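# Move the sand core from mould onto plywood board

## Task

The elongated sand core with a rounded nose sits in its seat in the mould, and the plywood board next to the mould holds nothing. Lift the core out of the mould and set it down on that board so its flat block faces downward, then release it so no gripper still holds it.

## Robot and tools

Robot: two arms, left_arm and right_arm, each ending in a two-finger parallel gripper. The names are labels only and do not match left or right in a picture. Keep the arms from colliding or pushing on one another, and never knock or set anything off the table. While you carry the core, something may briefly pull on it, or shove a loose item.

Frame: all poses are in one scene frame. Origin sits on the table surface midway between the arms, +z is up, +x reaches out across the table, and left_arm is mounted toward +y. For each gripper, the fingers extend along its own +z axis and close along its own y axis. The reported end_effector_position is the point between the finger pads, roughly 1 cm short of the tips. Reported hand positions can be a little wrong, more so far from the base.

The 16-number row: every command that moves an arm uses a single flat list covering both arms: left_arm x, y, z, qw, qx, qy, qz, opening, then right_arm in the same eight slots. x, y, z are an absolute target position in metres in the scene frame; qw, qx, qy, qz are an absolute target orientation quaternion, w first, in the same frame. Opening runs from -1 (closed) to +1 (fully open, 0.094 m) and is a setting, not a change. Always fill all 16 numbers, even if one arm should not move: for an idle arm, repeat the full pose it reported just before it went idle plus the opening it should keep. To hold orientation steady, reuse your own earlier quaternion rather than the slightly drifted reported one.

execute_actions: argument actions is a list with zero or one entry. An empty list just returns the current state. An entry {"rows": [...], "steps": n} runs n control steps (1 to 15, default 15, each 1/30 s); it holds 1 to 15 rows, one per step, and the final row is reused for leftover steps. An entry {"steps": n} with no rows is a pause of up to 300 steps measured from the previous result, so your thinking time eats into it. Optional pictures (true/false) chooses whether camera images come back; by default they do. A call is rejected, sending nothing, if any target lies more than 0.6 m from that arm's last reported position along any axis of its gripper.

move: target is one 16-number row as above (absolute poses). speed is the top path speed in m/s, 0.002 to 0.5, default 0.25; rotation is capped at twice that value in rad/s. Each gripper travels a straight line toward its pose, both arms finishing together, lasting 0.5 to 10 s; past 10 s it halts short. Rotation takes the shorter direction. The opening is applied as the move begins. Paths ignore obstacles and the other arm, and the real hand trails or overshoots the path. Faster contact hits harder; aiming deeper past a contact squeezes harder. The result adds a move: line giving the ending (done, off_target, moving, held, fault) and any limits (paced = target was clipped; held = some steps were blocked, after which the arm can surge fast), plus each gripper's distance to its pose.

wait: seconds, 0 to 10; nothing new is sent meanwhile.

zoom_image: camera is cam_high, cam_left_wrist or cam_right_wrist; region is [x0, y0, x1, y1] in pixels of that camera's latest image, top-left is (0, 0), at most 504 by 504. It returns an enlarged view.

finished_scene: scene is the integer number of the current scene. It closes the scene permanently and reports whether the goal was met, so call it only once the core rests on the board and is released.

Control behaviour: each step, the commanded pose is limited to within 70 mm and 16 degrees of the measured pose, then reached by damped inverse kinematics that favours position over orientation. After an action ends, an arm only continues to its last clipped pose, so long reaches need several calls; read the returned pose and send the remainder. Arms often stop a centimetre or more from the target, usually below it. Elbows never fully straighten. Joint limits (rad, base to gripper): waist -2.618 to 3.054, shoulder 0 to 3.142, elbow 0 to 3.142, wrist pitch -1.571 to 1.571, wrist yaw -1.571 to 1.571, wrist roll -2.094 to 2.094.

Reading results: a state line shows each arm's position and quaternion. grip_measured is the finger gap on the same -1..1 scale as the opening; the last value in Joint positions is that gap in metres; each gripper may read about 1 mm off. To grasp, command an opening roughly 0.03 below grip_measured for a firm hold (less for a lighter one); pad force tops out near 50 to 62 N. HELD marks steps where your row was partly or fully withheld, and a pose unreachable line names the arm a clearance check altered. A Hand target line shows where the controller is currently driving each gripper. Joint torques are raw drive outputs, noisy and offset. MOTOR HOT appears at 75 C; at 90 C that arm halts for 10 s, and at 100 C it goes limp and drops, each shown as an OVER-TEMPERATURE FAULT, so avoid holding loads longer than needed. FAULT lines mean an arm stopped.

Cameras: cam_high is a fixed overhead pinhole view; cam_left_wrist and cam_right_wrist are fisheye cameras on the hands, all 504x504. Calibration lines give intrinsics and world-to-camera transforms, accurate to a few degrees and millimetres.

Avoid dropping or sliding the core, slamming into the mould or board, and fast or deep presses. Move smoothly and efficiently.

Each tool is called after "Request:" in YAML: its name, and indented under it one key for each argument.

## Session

Request:
execute_actions:
  actions: []

Scene clock: 0.00 s of 4400.00 s.
left_arm: end_effector_position=(+0.1568, +0.4986, +0.1437) grip_measured=+1.000 end_effector_quat_wxyz=(+0.252, -0.631, +0.728, -0.093) | right_arm: end_effector_position=(+0.1332, -0.1090, +0.2544) grip_measured=+1.000 end_effector_quat_wxyz=(-0.201, +0.911, +0.001, +0.359)
Joint positions: left_arm=[ 1.24   1.004  0.848 -1.08   0.436 -0.187  0.094] | right_arm=[ 1.63   0.965  1.115 -1.158  0.674 -1.853  0.094]
Joint velocities: left_arm=[-0.012  0.012 -0.002  0.007 -0.022  0.081  0.   ] | right_arm=[ 0.002  0.012  0.007  0.022 -0.066  0.007  0.   ]
Joint torques (N m, as the arm reports them, + toward a larger angle): no reading
Hand target (left_arm): +0.158, +0.499, +0.147; +0.258, -0.627, +0.729, -0.092
Hand target (right_arm): +0.133, -0.112, +0.256; -0.200, +0.911, +0.000, +0.360
camera_calibration (this result's frames):
cam_left_wrist: T_world_to_cam=[[0.871169, -0.123185, 0.475279, -0.146044], [-0.380302, -0.781555, 0.494512, 0.389457], [0.31054, -0.611553, -0.727714, 0.452084], [0, 0, 0, 1]] pos_world=[0.13495, 0.562865, 0.205808]
cam_right_wrist: T_world_to_cam=[[-0.451002, 0.886328, 0.104972, 0.121255], [0.00809431, -0.113546, 0.9935, -0.264622], [0.892486, 0.44892, 0.0440353, 0.0344394], [0, 0, 0, 1]] pos_world=[0.0260917, -0.152979, 0.248657]

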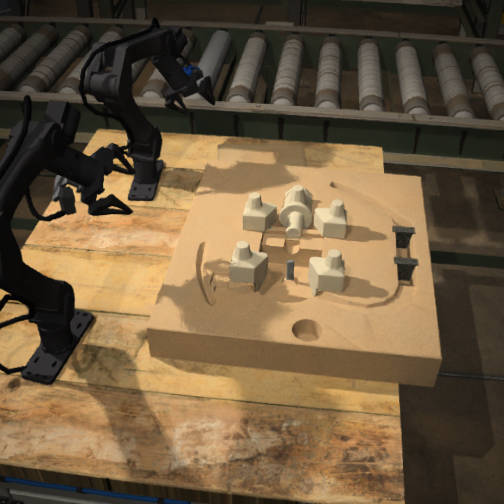

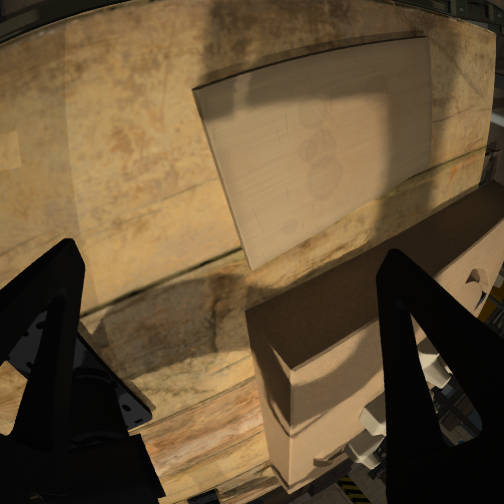

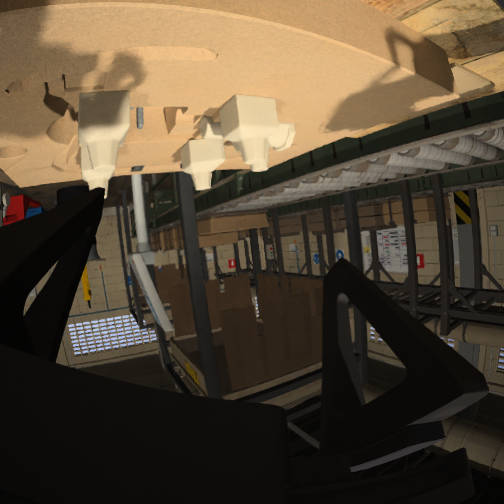

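Request:
move:
  target: [0.44,0.1,0.24,0.12,0.7,0.7,0.08,0.1,0.133,-0.2,0.256,-0.2,0.911,0,0.36,1]
  speed: 0.2

Scene clock: 11.47 s of 4400.00 s.
left_arm: end_effector_position=(+0.4369, +0.1058, +0.2388) grip_measured=+0.102 end_effector_quat_wxyz=(+0.144, +0.693, +0.700, +0.090) | right_arm: end_effector_position=(+0.1319, -0.1916, +0.2643) grip_measured=+1.000 end_effector_quat_wxyz=(-0.213, +0.908, -0.002, +0.361)
Joint positions: left_arm=[-0.602  2.139  2.45  -1.555 -0.101  1.051  0.052] | right_arm=[ 1.536  0.667  1.084 -1.339  0.62  -1.953  0.094]
Joint velocities: left_arm=[-0.002 -0.017  0.022 -0.007  0.051  0.125 -0.001] | right_arm=[ 0.012  0.002 -0.002 -0.051  0.051  0.022  0.   ]
Joint torques (N m, as the arm reports them, + toward a larger angle): left_arm=[ -0.71 -12.43   8.55   0.6   -0.09   0.06] | right_arm=[-0.97  0.24  4.27  1.17  0.2  -0.04]
Hand target (left_arm): +0.434, +0.103, +0.242; +0.144, +0.699, +0.695, +0.092
Hand target (right_arm): +0.132, -0.199, +0.256; -0.200, +0.911, -0.000, +0.359
Off the commanded pose (left_arm): 0.007 m, 3 deg.
Off the commanded pose (right_arm): 0.012 m, 2 deg.
joint sent to its limit (left arm) — the command would take joint 4 (wrist pitch) past its lower limit, so that joint was sent only as far as its limit.
After step 90, 0.47 s passed at rest.
move: off_target (left_arm, right_arm)
camera_calibration (this result's frames):
cam_left_wrist: T_world_to_cam=[[-0.945476, -0.0889747, -0.313304, 0.494724], [-0.280117, 0.712927, 0.642861, -0.0953509], [0.166164, 0.695571, -0.698978, 0.112036], [0, 0, 0, 1]] pos_world=[0.422423, 0.0340669, 0.294607]
cam_right_wrist: T_world_to_cam=[[-0.453727, 0.882319, 0.125081, 0.18715], [0.00435962, -0.138161, 0.9904, -0.287249], [0.89113, 0.449916, 0.0588407, 0.0686914], [0, 0, 0, 1]] pos_world=[0.0249544, -0.235718, 0.257041]

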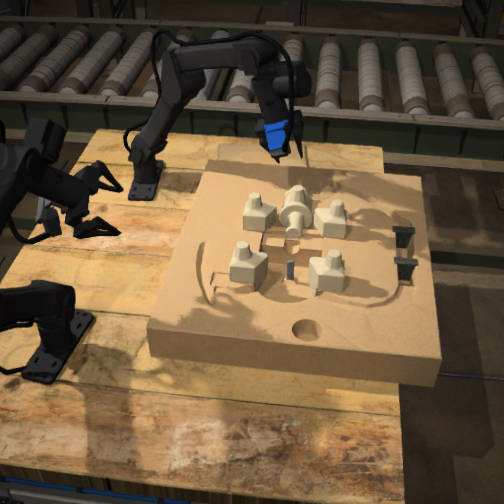

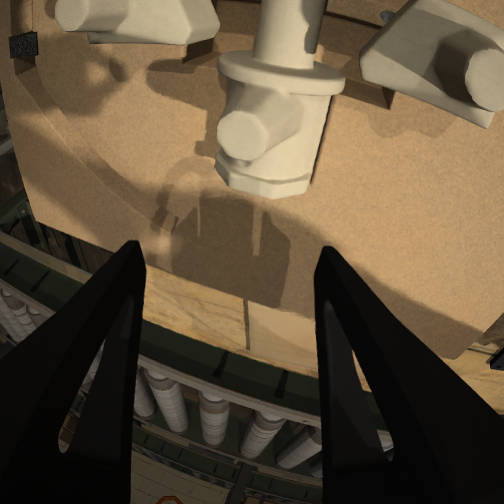

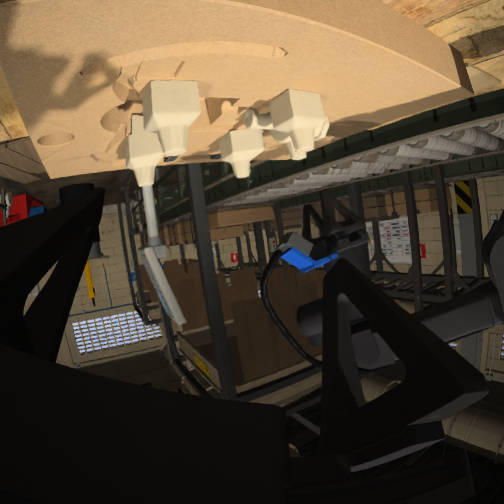

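Request:
move:
  target: [0.463,0.09,0.18,0.085,0.702,0.702,0.06,0.15,0.133,-0.2,0.256,-0.2,0.911,0,0.36,1]
  speed: 0.06

Scene clock: 16.10 s of 4400.00 s.
left_arm: end_effector_position=(+0.4613, +0.0874, +0.1738) grip_measured=+0.148 end_effector_quat_wxyz=(+0.095, +0.704, +0.701, +0.067) | right_arm: end_effector_position=(+0.1332, -0.1934, +0.2634) grip_measured=+1.000 end_effector_quat_wxyz=(-0.207, +0.909, -0.001, +0.361)
Joint positions: left_arm=[-0.602  2.348  2.554 -1.558 -0.08   1.059  0.054] | right_arm=[ 1.512  0.667  1.084 -1.338  0.607 -1.976  0.094]
Joint velocities: left_arm=[-0.027  0.007 -0.002  0.081 -0.11   0.022 -0.001] | right_arm=[-0.012 -0.002  0.002  0.007  0.066  0.022  0.   ]
Joint torques (N m, as the arm reports them, + toward a larger angle): left_arm=[  0.79 -14.9    8.92   0.44   0.05   0.07] | right_arm=[-0.98 -0.07  3.99  1.31  0.2  -0.04]
Hand target (left_arm): +0.463, +0.090, +0.180; +0.102, +0.703, +0.701, +0.064
Hand target (right_arm): +0.133, -0.200, +0.256; -0.200, +0.911, -0.000, +0.360
Off the commanded pose (left_arm): 0.007 m, 1 deg.
Off the commanded pose (right_arm): 0.010 m, 1 deg.
joint sent to its limit (left arm) — the command would take joint 4 (wrist pitch) past its lower limit, so that joint was sent only as far as its limit.
After step 90, 0.13 s passed at rest.
move: done
camera_calibration (this result's frames):
cam_left_wrist: T_world_to_cam=[[-0.973669, -0.0662933, -0.218113, 0.490242], [-0.202625, 0.690085, 0.694784, -0.0764319], [0.104457, 0.720685, -0.685348, 0.0992458], [0, 0, 0, 1]] pos_world=[0.45148, 0.0137194, 0.22805]
cam_right_wrist: T_world_to_cam=[[-0.452278, 0.884452, 0.114847, 0.192295], [0.00508419, -0.126212, 0.99199, -0.284828], [0.891863, 0.449239, 0.052586, 0.0697793], [0, 0, 0, 1]] pos_world=[0.0261854, -0.237372, 0.256792]

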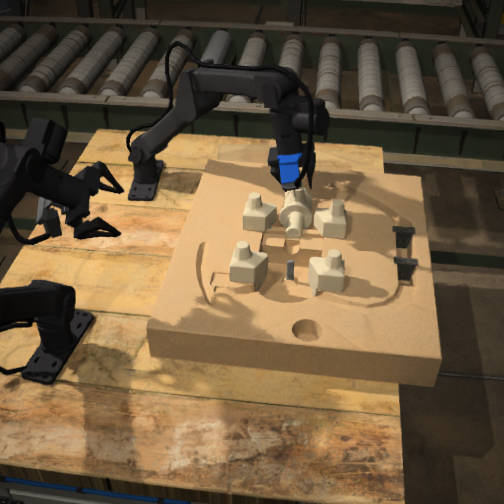

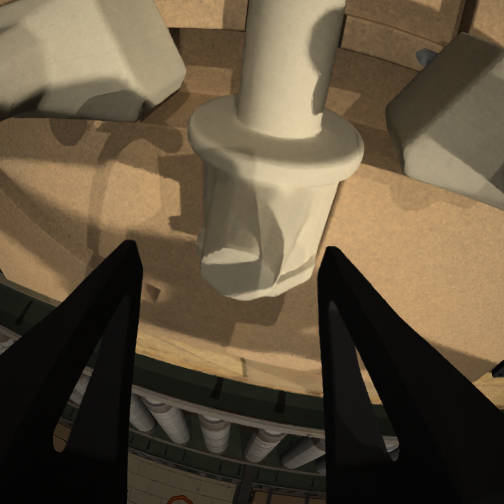

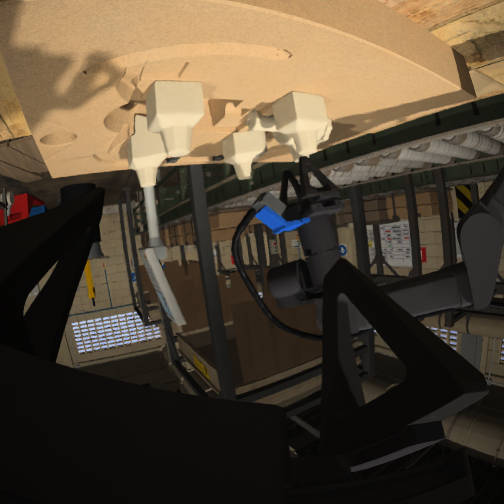

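Request:
move:
  target: [0.46,0.092,0.136,0.085,0.702,0.702,0.06,0.15,0.133,-0.2,0.256,-0.2,0.911,0,0.36,1]
  speed: 0.025

Request:
move:
  target: [0.46,0.092,0.136,0.085,0.702,0.702,0.06,-0.3,0.133,-0.2,0.256,-0.2,0.911,0,0.36,1]
  speed: 0.02

Scene clock: 24.23 s of 4400.00 s.
left_arm: end_effector_position=(+0.4570, +0.0897, +0.1304) grip_measured=+0.148 end_effector_quat_wxyz=(+0.073, +0.706, +0.701, +0.061) | right_arm: end_effector_position=(+0.1332, -0.1931, +0.2636) grip_measured=+1.000 end_effector_quat_wxyz=(-0.208, +0.909, -0.001, +0.361)
Joint positions: left_arm=[-0.602  2.287  2.273 -1.384 -0.079  1.059  0.054] | right_arm=[ 1.512  0.667  1.084 -1.336  0.607 -1.976  0.094]
Joint velocities: left_arm=[-0.017 -0.012  0.007 -0.037 -0.11   0.022 -0.001] | right_arm=[-0.002 -0.022  0.007  0.022 -0.022  0.051  0.   ]
Joint torques (N m, as the arm reports them, + toward a larger angle): left_arm=[  0.87 -16.67   5.15   0.6    0.04   0.06] | right_arm=[-0.99 -0.15  4.02  1.29  0.21 -0.06]
Hand target (left_arm): +0.460, +0.092, +0.136; +0.085, +0.703, +0.703, +0.060
Hand target (right_arm): +0.133, -0.200, +0.256; -0.200, +0.911, -0.000, +0.360
Off the commanded pose (left_arm): 0.007 m, 1 deg.
Off the commanded pose (right_arm): 0.010 m, 1 deg.
After step 90, 3.37 s passed at rest.
move: done
camera_calibration (this result's frames):
cam_left_wrist: T_world_to_cam=[[-0.981764, -0.0612749, -0.179956, 0.47501], [-0.173631, 0.674461, 0.717603, -0.0635045], [0.077402, 0.735763, -0.672801, 0.0776729], [0, 0, 0, 1]] pos_world=[0.449309, 0.0147887, 0.18331]
cam_right_wrist: T_world_to_cam=[[-0.452719, 0.884084, 0.115937, 0.191718], [0.00500286, -0.127504, 0.991825, -0.285154], [0.891639, 0.449599, 0.0533006, 0.0695488], [0, 0, 0, 1]] pos_world=[0.0262086, -0.237122, 0.256889]

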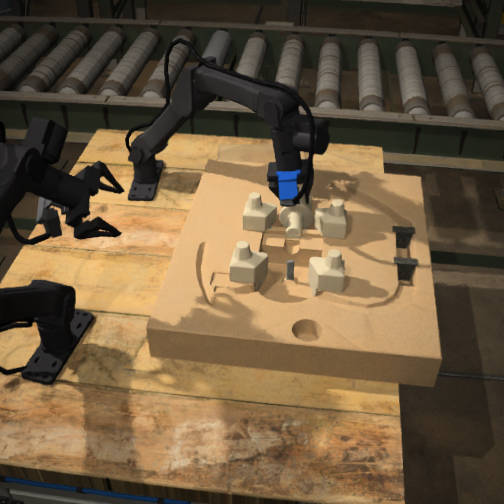

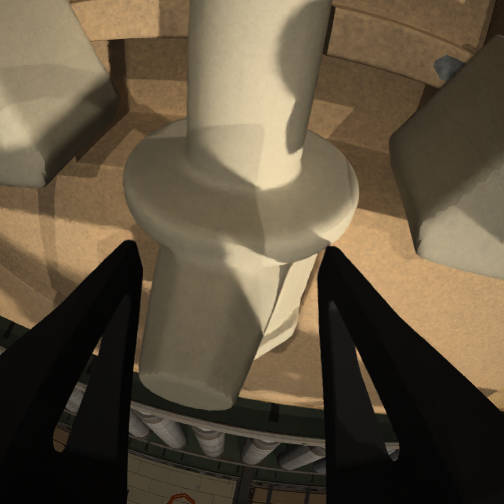

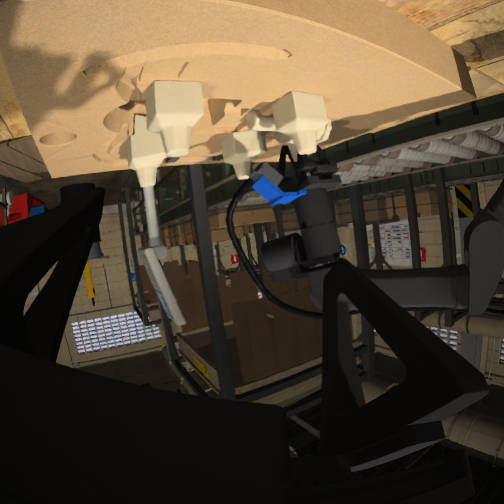

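Scene clock: 25.10 s of 4400.00 s.
left_arm: end_effector_position=(+0.4559, +0.0895, +0.1405) grip_measured=-0.272 end_effector_quat_wxyz=(+0.083, +0.709, +0.697, +0.061) | right_arm: end_effector_position=(+0.1332, -0.1930, +0.2637) grip_measured=+1.000 end_effector_quat_wxyz=(-0.208, +0.909, -0.001, +0.361)
Joint positions: left_arm=[-0.601  2.266  2.276 -1.388 -0.073  1.069  0.034] | right_arm=[ 1.512  0.667  1.084 -1.336  0.607 -1.977  0.094]
Joint velocities: left_arm=[ 0.007  0.007 -0.007 -0.007  0.007  0.007 -0.001] | right_arm=[ 0.002 -0.012  0.017 -0.007  0.066 -0.022  0.   ]
Joint torques (N m, as the arm reports them, + toward a larger angle): left_arm=[  0.8  -14.54   5.24   0.69  -0.02  -0.05] | right_arm=[-0.94 -0.12  4.    1.29  0.2  -0.05]
Hand target (left_arm): +0.460, +0.092, +0.136; +0.085, +0.703, +0.703, +0.060
Hand target (right_arm): +0.133, -0.200, +0.256; -0.200, +0.911, -0.000, +0.360
Off the commanded pose (left_arm): 0.007 m, 1 deg.
Off the commanded pose (right_arm): 0.010 m, 1 deg.
move: done
camera_calibration (this result's frames):
cam_left_wrist: T_world_to_cam=[[-0.979738, -0.0534422, -0.193021, 0.475995], [-0.17655, 0.685504, 0.706339, -0.0688724], [0.0945684, 0.726105, -0.68105, 0.0789178], [0, 0, 0, 1]] pos_world=[0.446728, 0.0153479, 0.194271]
cam_right_wrist: T_world_to_cam=[[-0.452965, 0.883956, 0.115947, 0.191666], [0.00481804, -0.127626, 0.991811, -0.28519], [0.891515, 0.449814, 0.053551, 0.0694978], [0, 0, 0, 1]] pos_world=[0.0262339, -0.237083, 0.25691]

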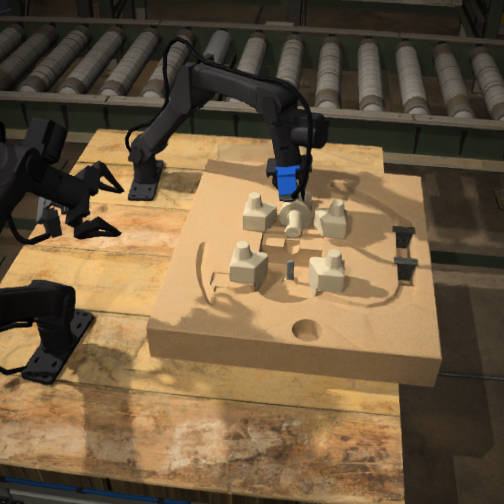

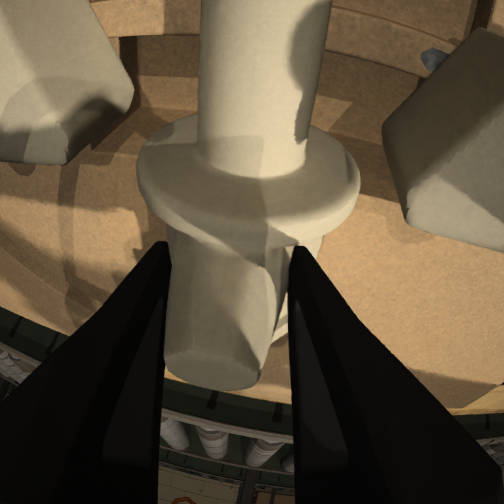

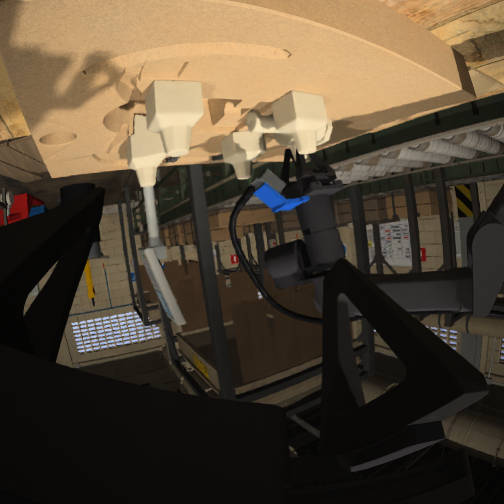

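Request:
move:
  target: [0.457,0.092,0.132,0.085,0.702,0.702,0.06,0.0,0.133,-0.2,0.256,-0.2,0.911,0,0.36,1]
  speed: 0.01

Request:
move:
  target: [0.457,0.092,0.128,0.085,0.702,0.702,0.06,-0.26,0.133,-0.2,0.256,-0.2,0.911,0,0.36,1]
  speed: 0.01

Scene clock: 29.10 s of 4400.00 s.
left_arm: end_effector_position=(+0.4563, +0.0898, +0.1319) grip_measured=-0.001 end_effector_quat_wxyz=(+0.081, +0.709, +0.698, +0.062) | right_arm: end_effector_position=(+0.1333, -0.1928, +0.2638) grip_measured=+1.000 end_effector_quat_wxyz=(-0.208, +0.909, -0.001, +0.361)
Joint positions: left_arm=[-0.601  2.259  2.231 -1.353 -0.076  1.068  0.047] | right_arm=[ 1.512  0.667  1.084 -1.334  0.607 -1.977  0.094]
Joint velocities: left_arm=[-0.007  0.002 -0.012 -0.037 -0.007 -0.081  0.   ] | right_arm=[-0.022  0.002 -0.002  0.022 -0.037 -0.037  0.   ]
Joint torques (N m, as the arm reports them, + toward a larger angle): left_arm=[  0.55 -15.77   4.85   0.62   0.    -0.05] | right_arm=[-0.97 -0.16  3.97  1.27  0.21 -0.06]
Hand target (left_arm): +0.457, +0.092, +0.132; +0.085, +0.703, +0.703, +0.060
Hand target (right_arm): +0.133, -0.200, +0.256; -0.200, +0.911, -0.000, +0.360
Off the commanded pose (left_arm): 0.002 m, 1 deg.
Off the commanded pose (right_arm): 0.011 m, 1 deg.
move: off_target (right_arm)
camera_calibration (this result's frames):
cam_left_wrist: T_world_to_cam=[[-0.979894, -0.0547316, -0.191865, 0.474778], [-0.176948, 0.68268, 0.70897, -0.0628818], [0.0921791, 0.728665, -0.678638, 0.073354], [0, 0, 0, 1]] pos_world=[0.447343, 0.0154629, 0.185455]
cam_right_wrist: T_world_to_cam=[[-0.452991, 0.883826, 0.116838, 0.191238], [0.00459686, -0.128739, 0.991668, -0.285463], [0.891503, 0.449754, 0.0542547, 0.0691727], [0, 0, 0, 1]] pos_world=[0.0262739, -0.236882, 0.256987]

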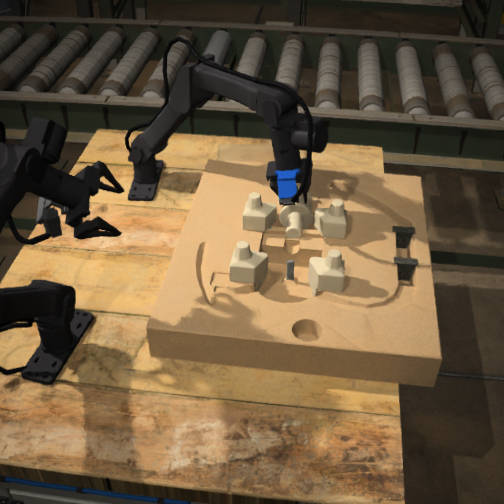

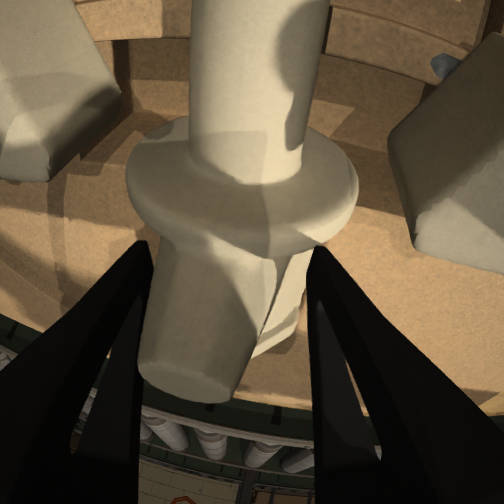

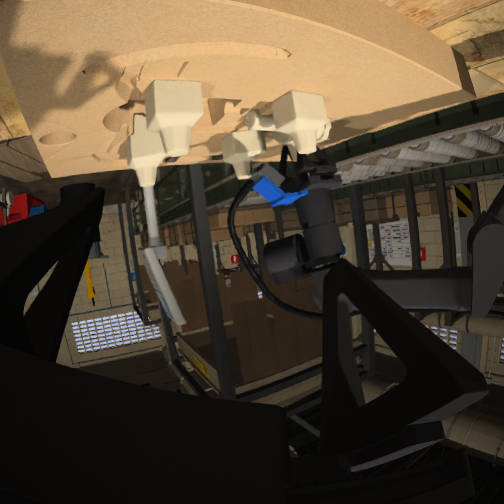

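Scene clock: 30.37 s of 4400.00 s.
left_arm: end_effector_position=(+0.4566, +0.0895, +0.1384) grip_measured=-0.248 end_effector_quat_wxyz=(+0.091, +0.710, +0.695, +0.064) | right_arm: end_effector_position=(+0.1333, -0.1927, +0.2639) grip_measured=+1.000 end_effector_quat_wxyz=(-0.209, +0.909, -0.001, +0.361)
Joint positions: left_arm=[-0.601  2.238  2.216 -1.338 -0.075  1.074  0.035] | right_arm=[ 1.512  0.667  1.084 -1.334  0.607 -1.977  0.094]
Joint velocities: left_arm=[-0.007  0.012  0.002  0.007  0.022 -0.022  0.   ] | right_arm=[ 0.012  0.007  0.007  0.066  0.022 -0.037  0.   ]
Joint torques (N m, as the arm reports them, + toward a larger angle): left_arm=[  0.54 -14.11   4.06   0.71  -0.01  -0.12] | right_arm=[-0.94 -0.13  4.    1.27  0.21 -0.06]
Hand target (left_arm): +0.457, +0.092, +0.128; +0.085, +0.703, +0.703, +0.060
Hand target (right_arm): +0.133, -0.200, +0.256; -0.200, +0.911, -0.000, +0.360
Off the commanded pose (left_arm): 0.011 m, 1 deg.
Off the commanded pose (right_arm): 0.011 m, 1 deg.
move: off_target (left_arm, right_arm)
camera_calibration (this result's frames):
cam_left_wrist: T_world_to_cam=[[-0.976558, -0.0503887, -0.209272, 0.47671], [-0.185395, 0.690892, 0.698782, -0.0626731], [0.109374, 0.721199, -0.684039, 0.0714678], [0, 0, 0, 1]] pos_world=[0.446099, 0.0157786, 0.192444]
cam_right_wrist: T_world_to_cam=[[-0.453245, 0.883655, 0.117146, 0.191044], [0.00433825, -0.129231, 0.991605, -0.28559], [0.891375, 0.449948, 0.05474, 0.0690129], [0, 0, 0, 1]] pos_world=[0.0263125, -0.236777, 0.257034]

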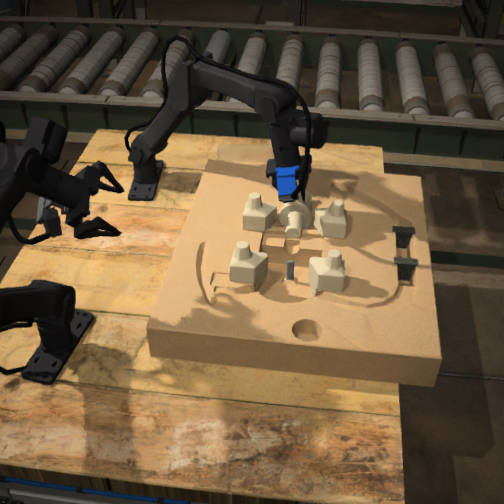

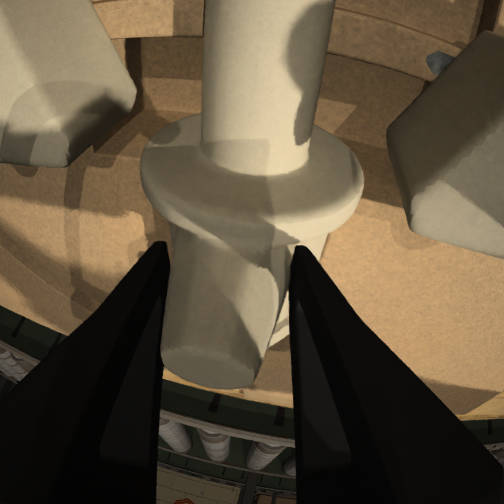

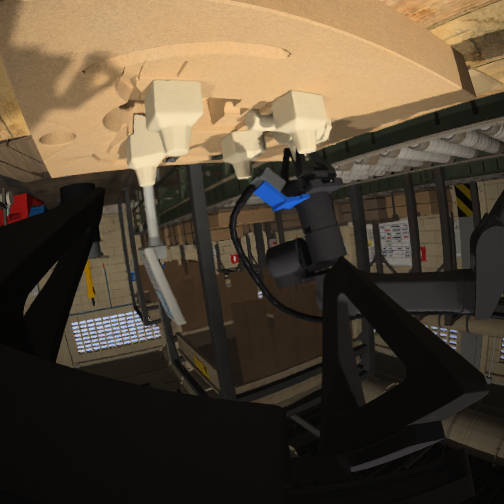

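Request:
move:
  target: [0.457,0.091,0.19,0.085,0.702,0.702,0.06,-0.3,0.133,-0.2,0.256,-0.2,0.911,0,0.36,1]
  speed: 0.008

Scene clock: 41.00 s of 4400.00 s.
left_arm: end_effector_position=(+0.4561, +0.0895, +0.1512) grip_measured=-0.277 end_effector_quat_wxyz=(+0.064, +0.711, +0.698, +0.056) | right_arm: end_effector_position=(+0.1334, -0.1924, +0.2642) grip_measured=+1.000 end_effector_quat_wxyz=(-0.210, +0.909, -0.001, +0.361)
Joint positions: left_arm=[-0.601  2.368  2.507 -1.556 -0.074  1.069  0.034] | right_arm=[ 1.512  0.667  1.084 -1.332  0.607 -1.977  0.094]
Joint velocities: left_arm=[ 0.012  0.007  0.002  0.022 -0.037  0.007 -0.   ] | right_arm=[-0.007 -0.007 -0.007 -0.051 -0.007  0.007  0.   ]
Joint torques (N m, as the arm reports them, + toward a larger angle): left_arm=[  0.4  -20.12  10.4    0.33  -0.03  -0.05] | right_arm=[-1.   -0.14  4.02  1.25  0.2  -0.06]
Hand target (left_arm): +0.456, +0.092, +0.189; +0.104, +0.702, +0.701, +0.066
Hand target (right_arm): +0.133, -0.200, +0.256; -0.200, +0.911, -0.000, +0.360
Off the commanded pose (left_arm): 0.039 m, 3 deg.
Off the commanded pose (right_arm): 0.011 m, 1 deg.
joint sent to its limit (left arm) — the command would take joint 4 (wrist pitch) past its lower limit, so that joint was sent only as far as its limit.
After step 90, 0.97 s passed at rest.
move: off_target (left_arm, right_arm)
camera_calibration (this result's frames):
cam_left_wrist: T_world_to_cam=[[-0.985752, -0.050314, -0.160503, 0.475735], [-0.152397, 0.671007, 0.72562, -0.0890632], [0.0711899, 0.739742, -0.669114, 0.093844], [0, 0, 0, 1]] pos_world=[0.448703, 0.0142778, 0.203775]
cam_right_wrist: T_world_to_cam=[[-0.453289, 0.883434, 0.11863, 0.190331], [0.00396971, -0.131086, 0.991363, -0.286042], [0.891355, 0.449845, 0.055913, 0.0684702], [0, 0, 0, 1]] pos_world=[0.026379, -0.236442, 0.257164]

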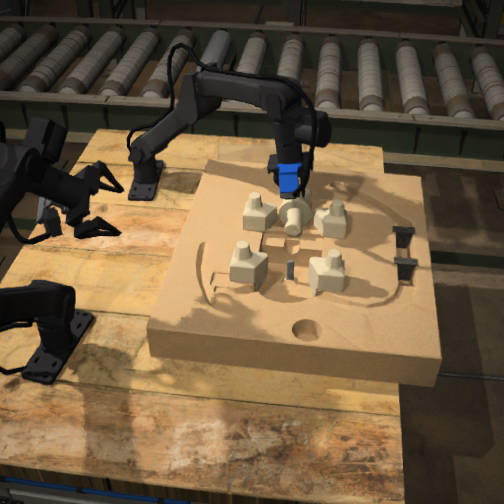

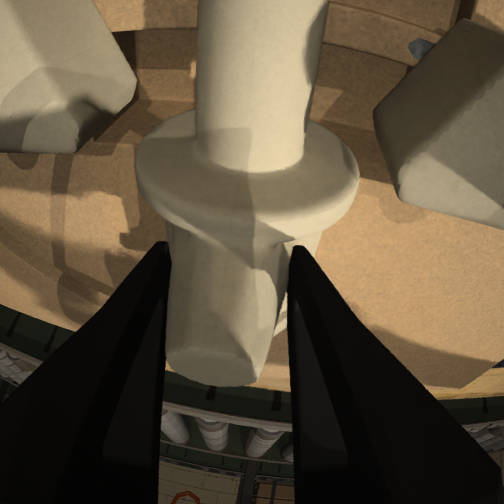

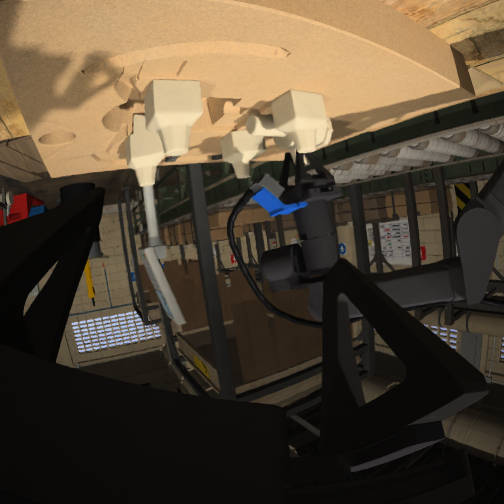

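Request:
move:
  target: [0.456,0.095,0.215,0.1,0.701,0.701,0.075,-0.31,0.133,-0.2,0.256,-0.2,0.911,0,0.36,1]
  speed: 0.01

Scene clock: 50.83 s of 4400.00 s.
left_arm: end_effector_position=(+0.4514, +0.0933, +0.1739) grip_measured=-0.277 end_effector_quat_wxyz=(+0.080, +0.708, +0.698, +0.063) | right_arm: end_effector_position=(+0.1334, -0.1921, +0.2644) grip_measured=+1.000 end_effector_quat_wxyz=(-0.210, +0.908, -0.001, +0.361)
Joint positions: left_arm=[-0.6    2.317  2.507 -1.572 -0.078  1.068  0.034] | right_arm=[ 1.512  0.667  1.084 -1.33   0.607 -1.977  0.094]
Joint velocities: left_arm=[ 0.032  0.002  0.002  0.037  0.051 -0.007 -0.   ] | right_arm=[ 0.007 -0.002  0.017 -0.037 -0.037 -0.007  0.   ]
Joint torques (N m, as the arm reports them, + toward a larger angle): left_arm=[  0.19 -19.57  10.74   0.5   -0.19  -0.01] | right_arm=[-0.94 -0.14  4.    1.25  0.2  -0.05]
Hand target (left_arm): +0.454, +0.096, +0.213; +0.127, +0.699, +0.698, +0.083
Hand target (right_arm): +0.133, -0.200, +0.256; -0.200, +0.911, -0.000, +0.360
Off the commanded pose (left_arm): 0.041 m, 3 deg.
Off the commanded pose (right_arm): 0.012 m, 1 deg.
joint sent to its limit (left arm) — the command would take joint 4 (wrist pitch) past its lower limit, so that joint was sent only as far as its limit.
After step 90, 0.20 s passed at rest.
move: off_target (left_arm, right_arm)
camera_calibration (this result's frames):
cam_left_wrist: T_world_to_cam=[[-0.979805, -0.0554243, -0.192122, 0.478256], [-0.177846, 0.680736, 0.710612, -0.095612], [0.0913995, 0.730429, -0.676845, 0.0995775], [0, 0, 0, 1]] pos_world=[0.442492, 0.0188592, 0.227225]
cam_right_wrist: T_world_to_cam=[[-0.453333, 0.883211, 0.120114, 0.189616], [0.00360126, -0.132941, 0.991117, -0.286492], [0.891334, 0.449739, 0.0570858, 0.0679269], [0, 0, 0, 1]] pos_world=[0.0264455, -0.236107, 0.257294]

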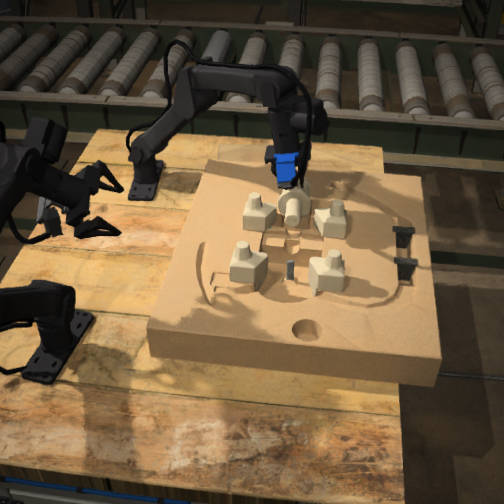

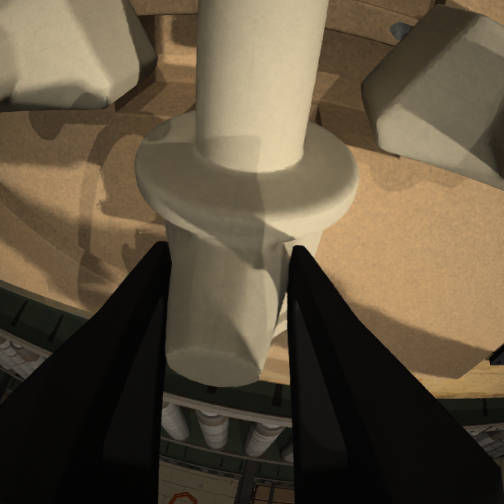

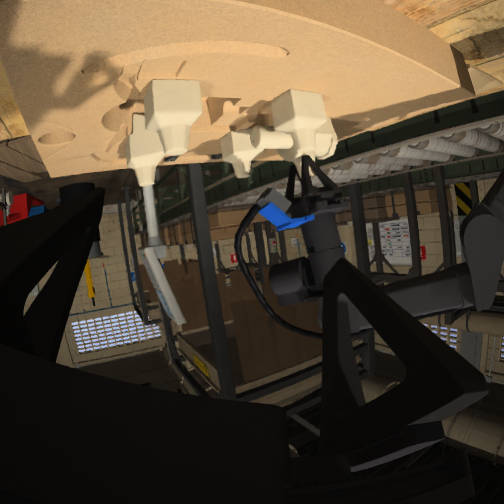

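Request:
move:
  target: [0.42,0.28,0.245,0.12,0.7,0.7,0.08,-0.31,0.133,-0.2,0.256,-0.2,0.911,0,0.36,1]
  speed: 0.04

Request:
move:
  target: [0.335,0.48,0.2,-0.043,0.706,0.683,0.182,-0.31,0.133,-0.2,0.256,-0.2,0.911,0,0.36,1]
  speed: 0.04

Scene clock: 62.17 s of 4400.00 s.
left_arm: end_effector_position=(+0.4214, +0.2782, +0.2230) grip_measured=-0.301 end_effector_quat_wxyz=(+0.088, +0.702, +0.704, +0.061) | right_arm: end_effector_position=(+0.1335, -0.1918, +0.2646) grip_measured=+1.000 end_effector_quat_wxyz=(-0.211, +0.908, -0.001, +0.362)
Joint positions: left_arm=[-0.174  1.899  2.054 -1.512  0.017  1.468  0.033] | right_arm=[ 1.512  0.667  1.084 -1.328  0.607 -1.977  0.094]
Joint velocities: left_arm=[ 0.002  0.012 -0.002 -0.051  0.007  0.007 -0.001] | right_arm=[-0.007 -0.012  0.007 -0.037 -0.007  0.007  0.   ]
Joint torques (N m, as the arm reports them, + toward a larger angle): left_arm=[  0.73 -15.15   6.71   0.72   0.14   0.08] | right_arm=[-1.01 -0.14  4.    1.22  0.19 -0.06]
Hand target (left_arm): +0.421, +0.279, +0.244; +0.120, +0.700, +0.700, +0.079
Hand target (right_arm): +0.133, -0.200, +0.256; -0.200, +0.911, -0.000, +0.360
Off the commanded pose (left_arm): 0.022 m, 4 deg.
Off the commanded pose (right_arm): 0.012 m, 1 deg.
After step 90, 2.97 s passed at rest.
move: off_target (left_arm, right_arm)
camera_calibration (this result's frames):
cam_left_wrist: T_world_to_cam=[[-0.977047, -0.0733494, -0.199996, 0.474117], [-0.1947, 0.688418, 0.698693, -0.254048], [0.0864324, 0.721596, -0.686898, 0.00728619], [0, 0, 0, 1]] pos_world=[0.413141, 0.20441, 0.277328]
cam_right_wrist: T_world_to_cam=[[-0.453606, 0.882948, 0.121014, 0.189136], [0.0031953, -0.134175, 0.990953, -0.286797], [0.891197, 0.449888, 0.0580411, 0.0675485], [0, 0, 0, 1]] pos_world=[0.0265107, -0.235868, 0.257393]

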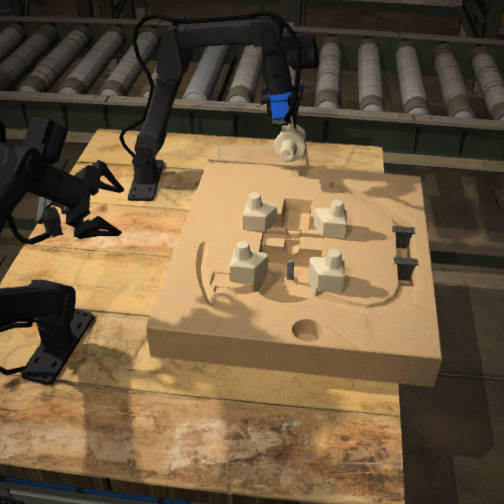

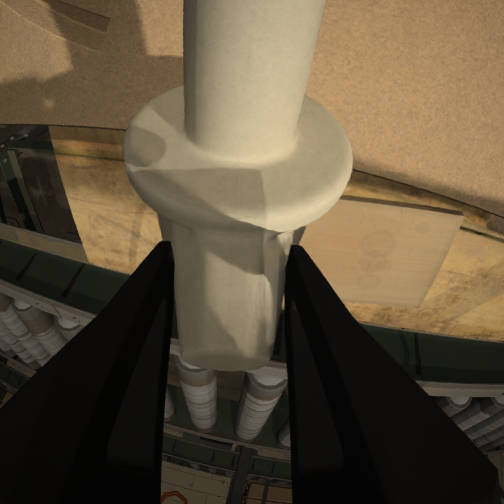

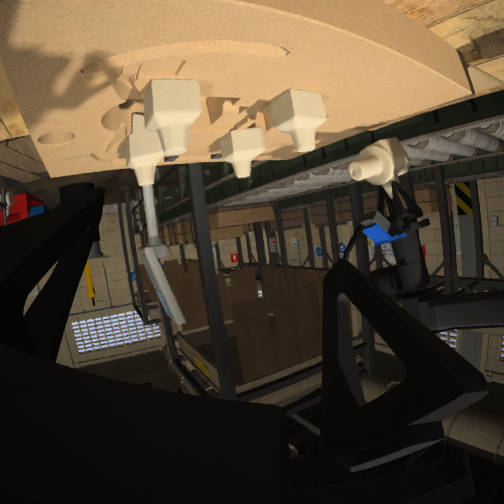

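Scene clock: 68.03 s of 4400.00 s.
left_arm: end_effector_position=(+0.3326, +0.4684, +0.1799) grip_measured=-0.301 end_effector_quat_wxyz=(-0.048, +0.716, +0.684, +0.132) | right_arm: end_effector_position=(+0.1335, -0.1915, +0.2648) grip_measured=+1.000 end_effector_quat_wxyz=(-0.212, +0.908, -0.001, +0.362)
Joint positions: left_arm=[ 0.285  1.622  1.531 -1.272 -0.19   1.998  0.033] | right_arm=[ 1.512  0.667  1.084 -1.327  0.606 -1.977  0.094]
Joint velocities: left_arm=[-0.002  0.007 -0.007  0.007 -0.037  0.007 -0.001] | right_arm=[-0.002 -0.007  0.002  0.022 -0.051 -0.051  0.   ]
Joint torques (N m, as the arm reports them, + toward a larger angle): left_arm=[  0.8  -12.25   7.19   0.86  -0.37   0.07] | right_arm=[-0.94 -0.16  4.03  1.23  0.21 -0.05]
Hand target (left_arm): +0.336, +0.479, +0.200; -0.043, +0.706, +0.684, +0.179
Hand target (right_arm): +0.133, -0.200, +0.256; -0.200, +0.911, -0.000, +0.360
Off the commanded pose (left_arm): 0.023 m, 6 deg.
Off the commanded pose (right_arm): 0.012 m, 1 deg.
move: off_target (left_arm, right_arm)
camera_calibration (this result's frames):
cam_left_wrist: T_world_to_cam=[[-0.992545, -0.0064131, -0.121713, 0.352442], [-0.111265, 0.455308, 0.883354, -0.323968], [0.0497517, 0.890311, -0.452627, -0.260886], [0, 0, 0, 1]] pos_world=[0.326748, 0.382035, 0.210991]
cam_right_wrist: T_world_to_cam=[[-0.453812, 0.882653, 0.122386, 0.188467], [0.00322513, -0.135715, 0.990743, -0.287172], [0.891091, 0.450006, 0.0587425, 0.0672578], [0, 0, 0, 1]] pos_world=[0.0265218, -0.23559, 0.257497]

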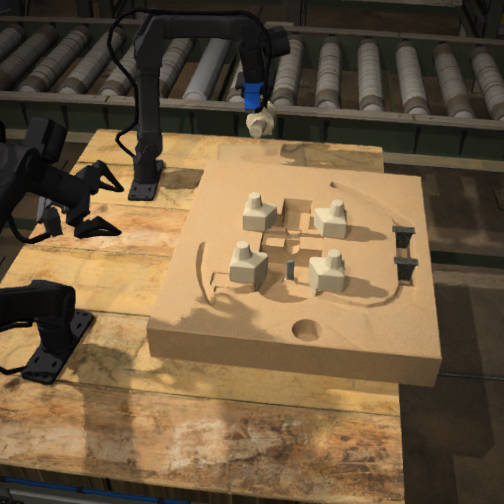

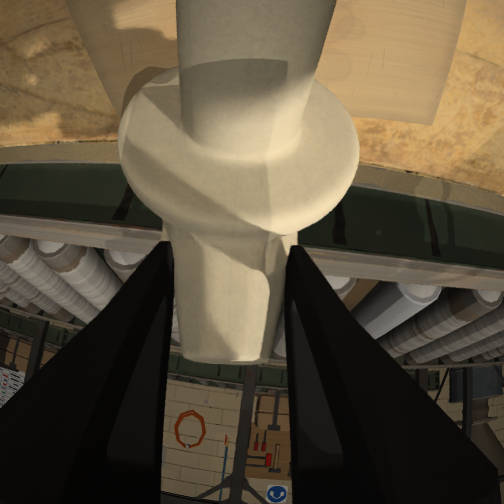

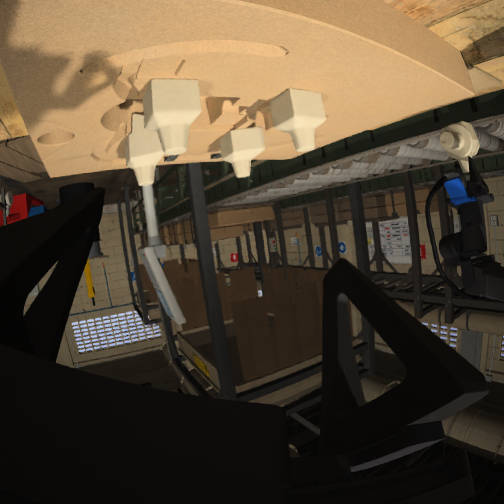

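Request:
move:
  target: [0.34,0.465,0.13,-0.05,0.706,0.683,0.185,-0.34,0.133,-0.2,0.256,-0.2,0.911,0,0.36,1]
  speed: 0.025

Request:
zoom_image:
  camera: "cam_high"
  region: [200, 80, 330, 180]

Scene clock: 78.57 s of 4400.00 s.
left_arm: end_effector_position=(+0.3280, +0.4585, +0.1099) grip_measured=-0.321 end_effector_quat_wxyz=(-0.056, +0.715, +0.685, +0.132) | right_arm: end_effector_position=(+0.1335, -0.1913, +0.2649) grip_measured=+1.000 end_effector_quat_wxyz=(-0.212, +0.908, -0.002, +0.362)
Joint positions: left_arm=[ 0.248  1.598  1.227 -1.005 -0.214  1.959  0.032] | right_arm=[ 1.512  0.667  1.084 -1.326  0.606 -1.977  0.094]
Joint velocities: left_arm=[ 0.007 -0.007  0.007  0.081 -0.022 -0.007  0.001] | right_arm=[-0.002 -0.017 -0.007  0.022  0.022 -0.051  0.   ]
Joint torques (N m, as the arm reports them, + toward a larger angle): left_arm=[ -0.88 -12.04   7.3    0.84  -0.47  -0.04] | right_arm=[-1.01 -0.16  3.99  1.21  0.21 -0.06]
Hand target (left_arm): +0.339, +0.464, +0.130; -0.050, +0.705, +0.683, +0.184
Hand target (right_arm): +0.133, -0.200, +0.256; -0.200, +0.911, -0.000, +0.360
Off the commanded pose (left_arm): 0.024 m, 6 deg.
Off the commanded pose (right_arm): 0.012 m, 1 deg.
After step 90, 5.13 s passed at rest.
move: off_target (left_arm, right_arm)
camera_calibration (this result's frames):
cam_left_wrist: T_world_to_cam=[[-0.993729, -0.0103887, -0.111335, 0.34035], [-0.104389, 0.443076, 0.890386, -0.25556], [0.0400799, 0.896424, -0.441382, -0.284304], [0, 0, 0, 1]] pos_world=[0.322933, 0.371626, 0.139953]
cam_right_wrist: T_world_to_cam=[[-0.45384, 0.882515, 0.123275, 0.188037], [0.00300419, -0.136827, 0.99059, -0.287439], [0.891078, 0.44994, 0.0594463, 0.0669309], [0, 0, 0, 1]] pos_world=[0.0265616, -0.23539, 0.257576]

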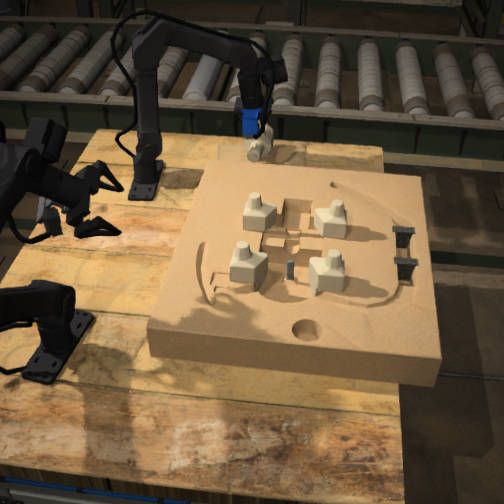

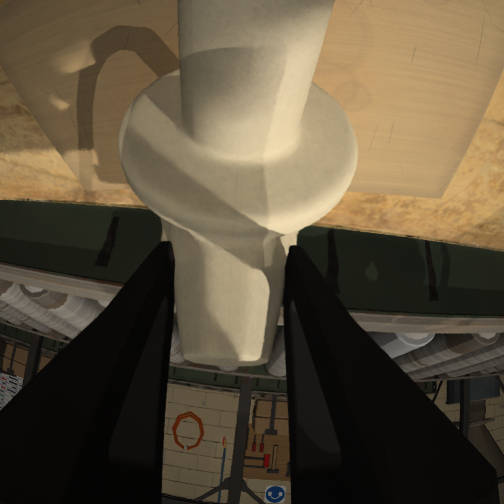

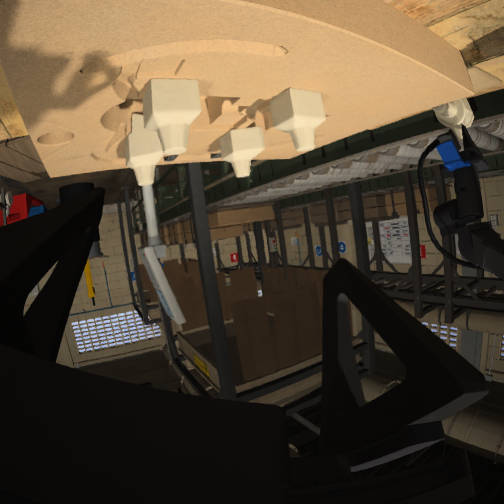

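Region (200, 80, 330, 180) of cam_high's 504x504 image, scaled by 3.877, with more detail than that image has; it fills the top 388 rows of this view, and the rest is white.

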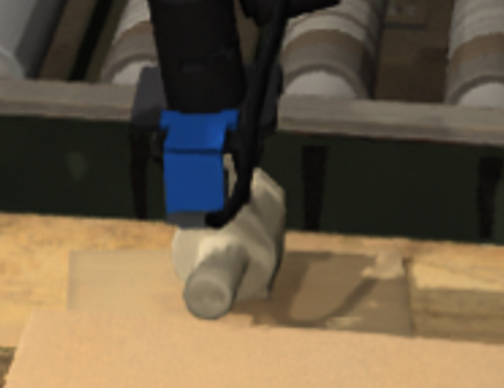

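Request:
move:
  target: [0.338,0.46,0.112,-0.05,0.706,0.683,0.185,-0.34,0.133,-0.2,0.256,-0.2,0.911,0,0.36,1]
  speed: 0.006

Scene clock: 91.00 s of 4400.00 s.
left_arm: end_effector_position=(+0.3255, +0.4554, +0.1026) grip_measured=-0.321 end_effector_quat_wxyz=(-0.060, +0.713, +0.684, +0.144) | right_arm: end_effector_position=(+0.1336, -0.1910, +0.2652) grip_measured=+1.000 end_effector_quat_wxyz=(-0.213, +0.908, -0.002, +0.362)
Joint positions: left_arm=[ 0.231  1.574  1.168 -0.954 -0.233  1.943  0.032] | right_arm=[ 1.512  0.667  1.084 -1.324  0.606 -1.977  0.094]
Joint velocities: left_arm=[ 0.017 -0.002 -0.012  0.037  0.051  0.022 -0.001] | right_arm=[-0.007 -0.022  0.002  0.007 -0.037 -0.037  0.   ]
Joint torques (N m, as the arm reports them, + toward a larger angle): left_arm=[-0.71 -9.99  6.11  1.03 -0.34 -0.04] | right_arm=[-1.03 -0.16  4.    1.19  0.21 -0.05]
Hand target (left_arm): +0.337, +0.460, +0.112; -0.050, +0.705, +0.683, +0.184
Hand target (right_arm): +0.133, -0.200, +0.256; -0.200, +0.911, -0.000, +0.360
Off the commanded pose (left_arm): 0.016 m, 5 deg.
Off the commanded pose (right_arm): 0.013 m, 2 deg.
After step 90, 0.77 s passed at rest.
move: off_target (left_arm, right_arm)
camera_calibration (this result's frames):
cam_left_wrist: T_world_to_cam=[[-0.99226, -0.00924049, -0.123831, 0.337249], [-0.116031, 0.424206, 0.898101, -0.236302], [0.0442311, 0.905519, -0.421995, -0.292162], [0, 0, 0, 1]] pos_world=[0.320143, 0.367915, 0.130694]
cam_right_wrist: T_world_to_cam=[[-0.453886, 0.882283, 0.124757, 0.187321], [0.00263603, -0.13868, 0.990334, -0.287884], [0.891056, 0.449827, 0.0606192, 0.0663856], [0, 0, 0, 1]] pos_world=[0.026628, -0.235056, 0.257708]

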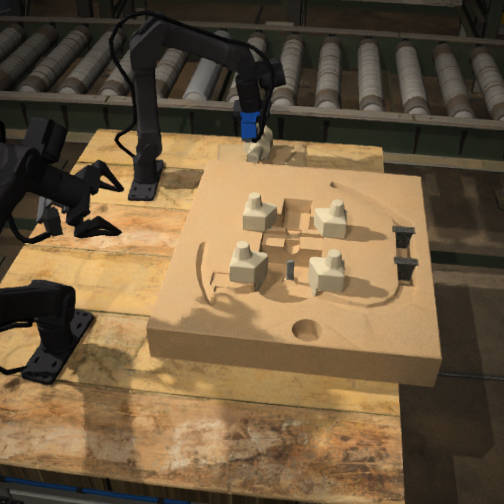

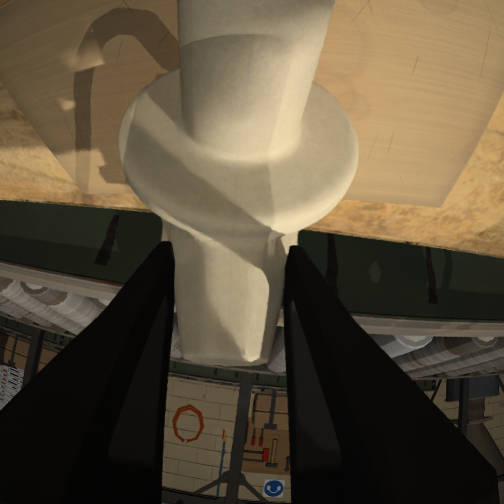

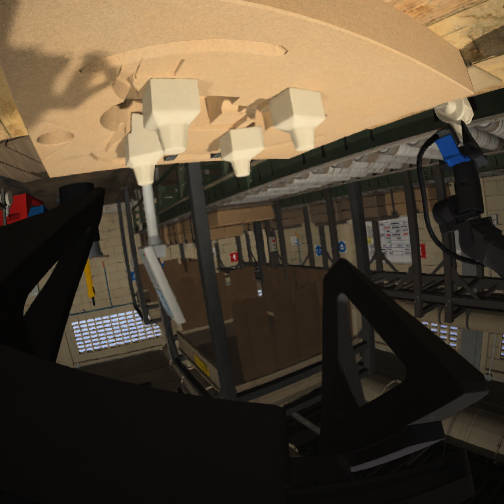

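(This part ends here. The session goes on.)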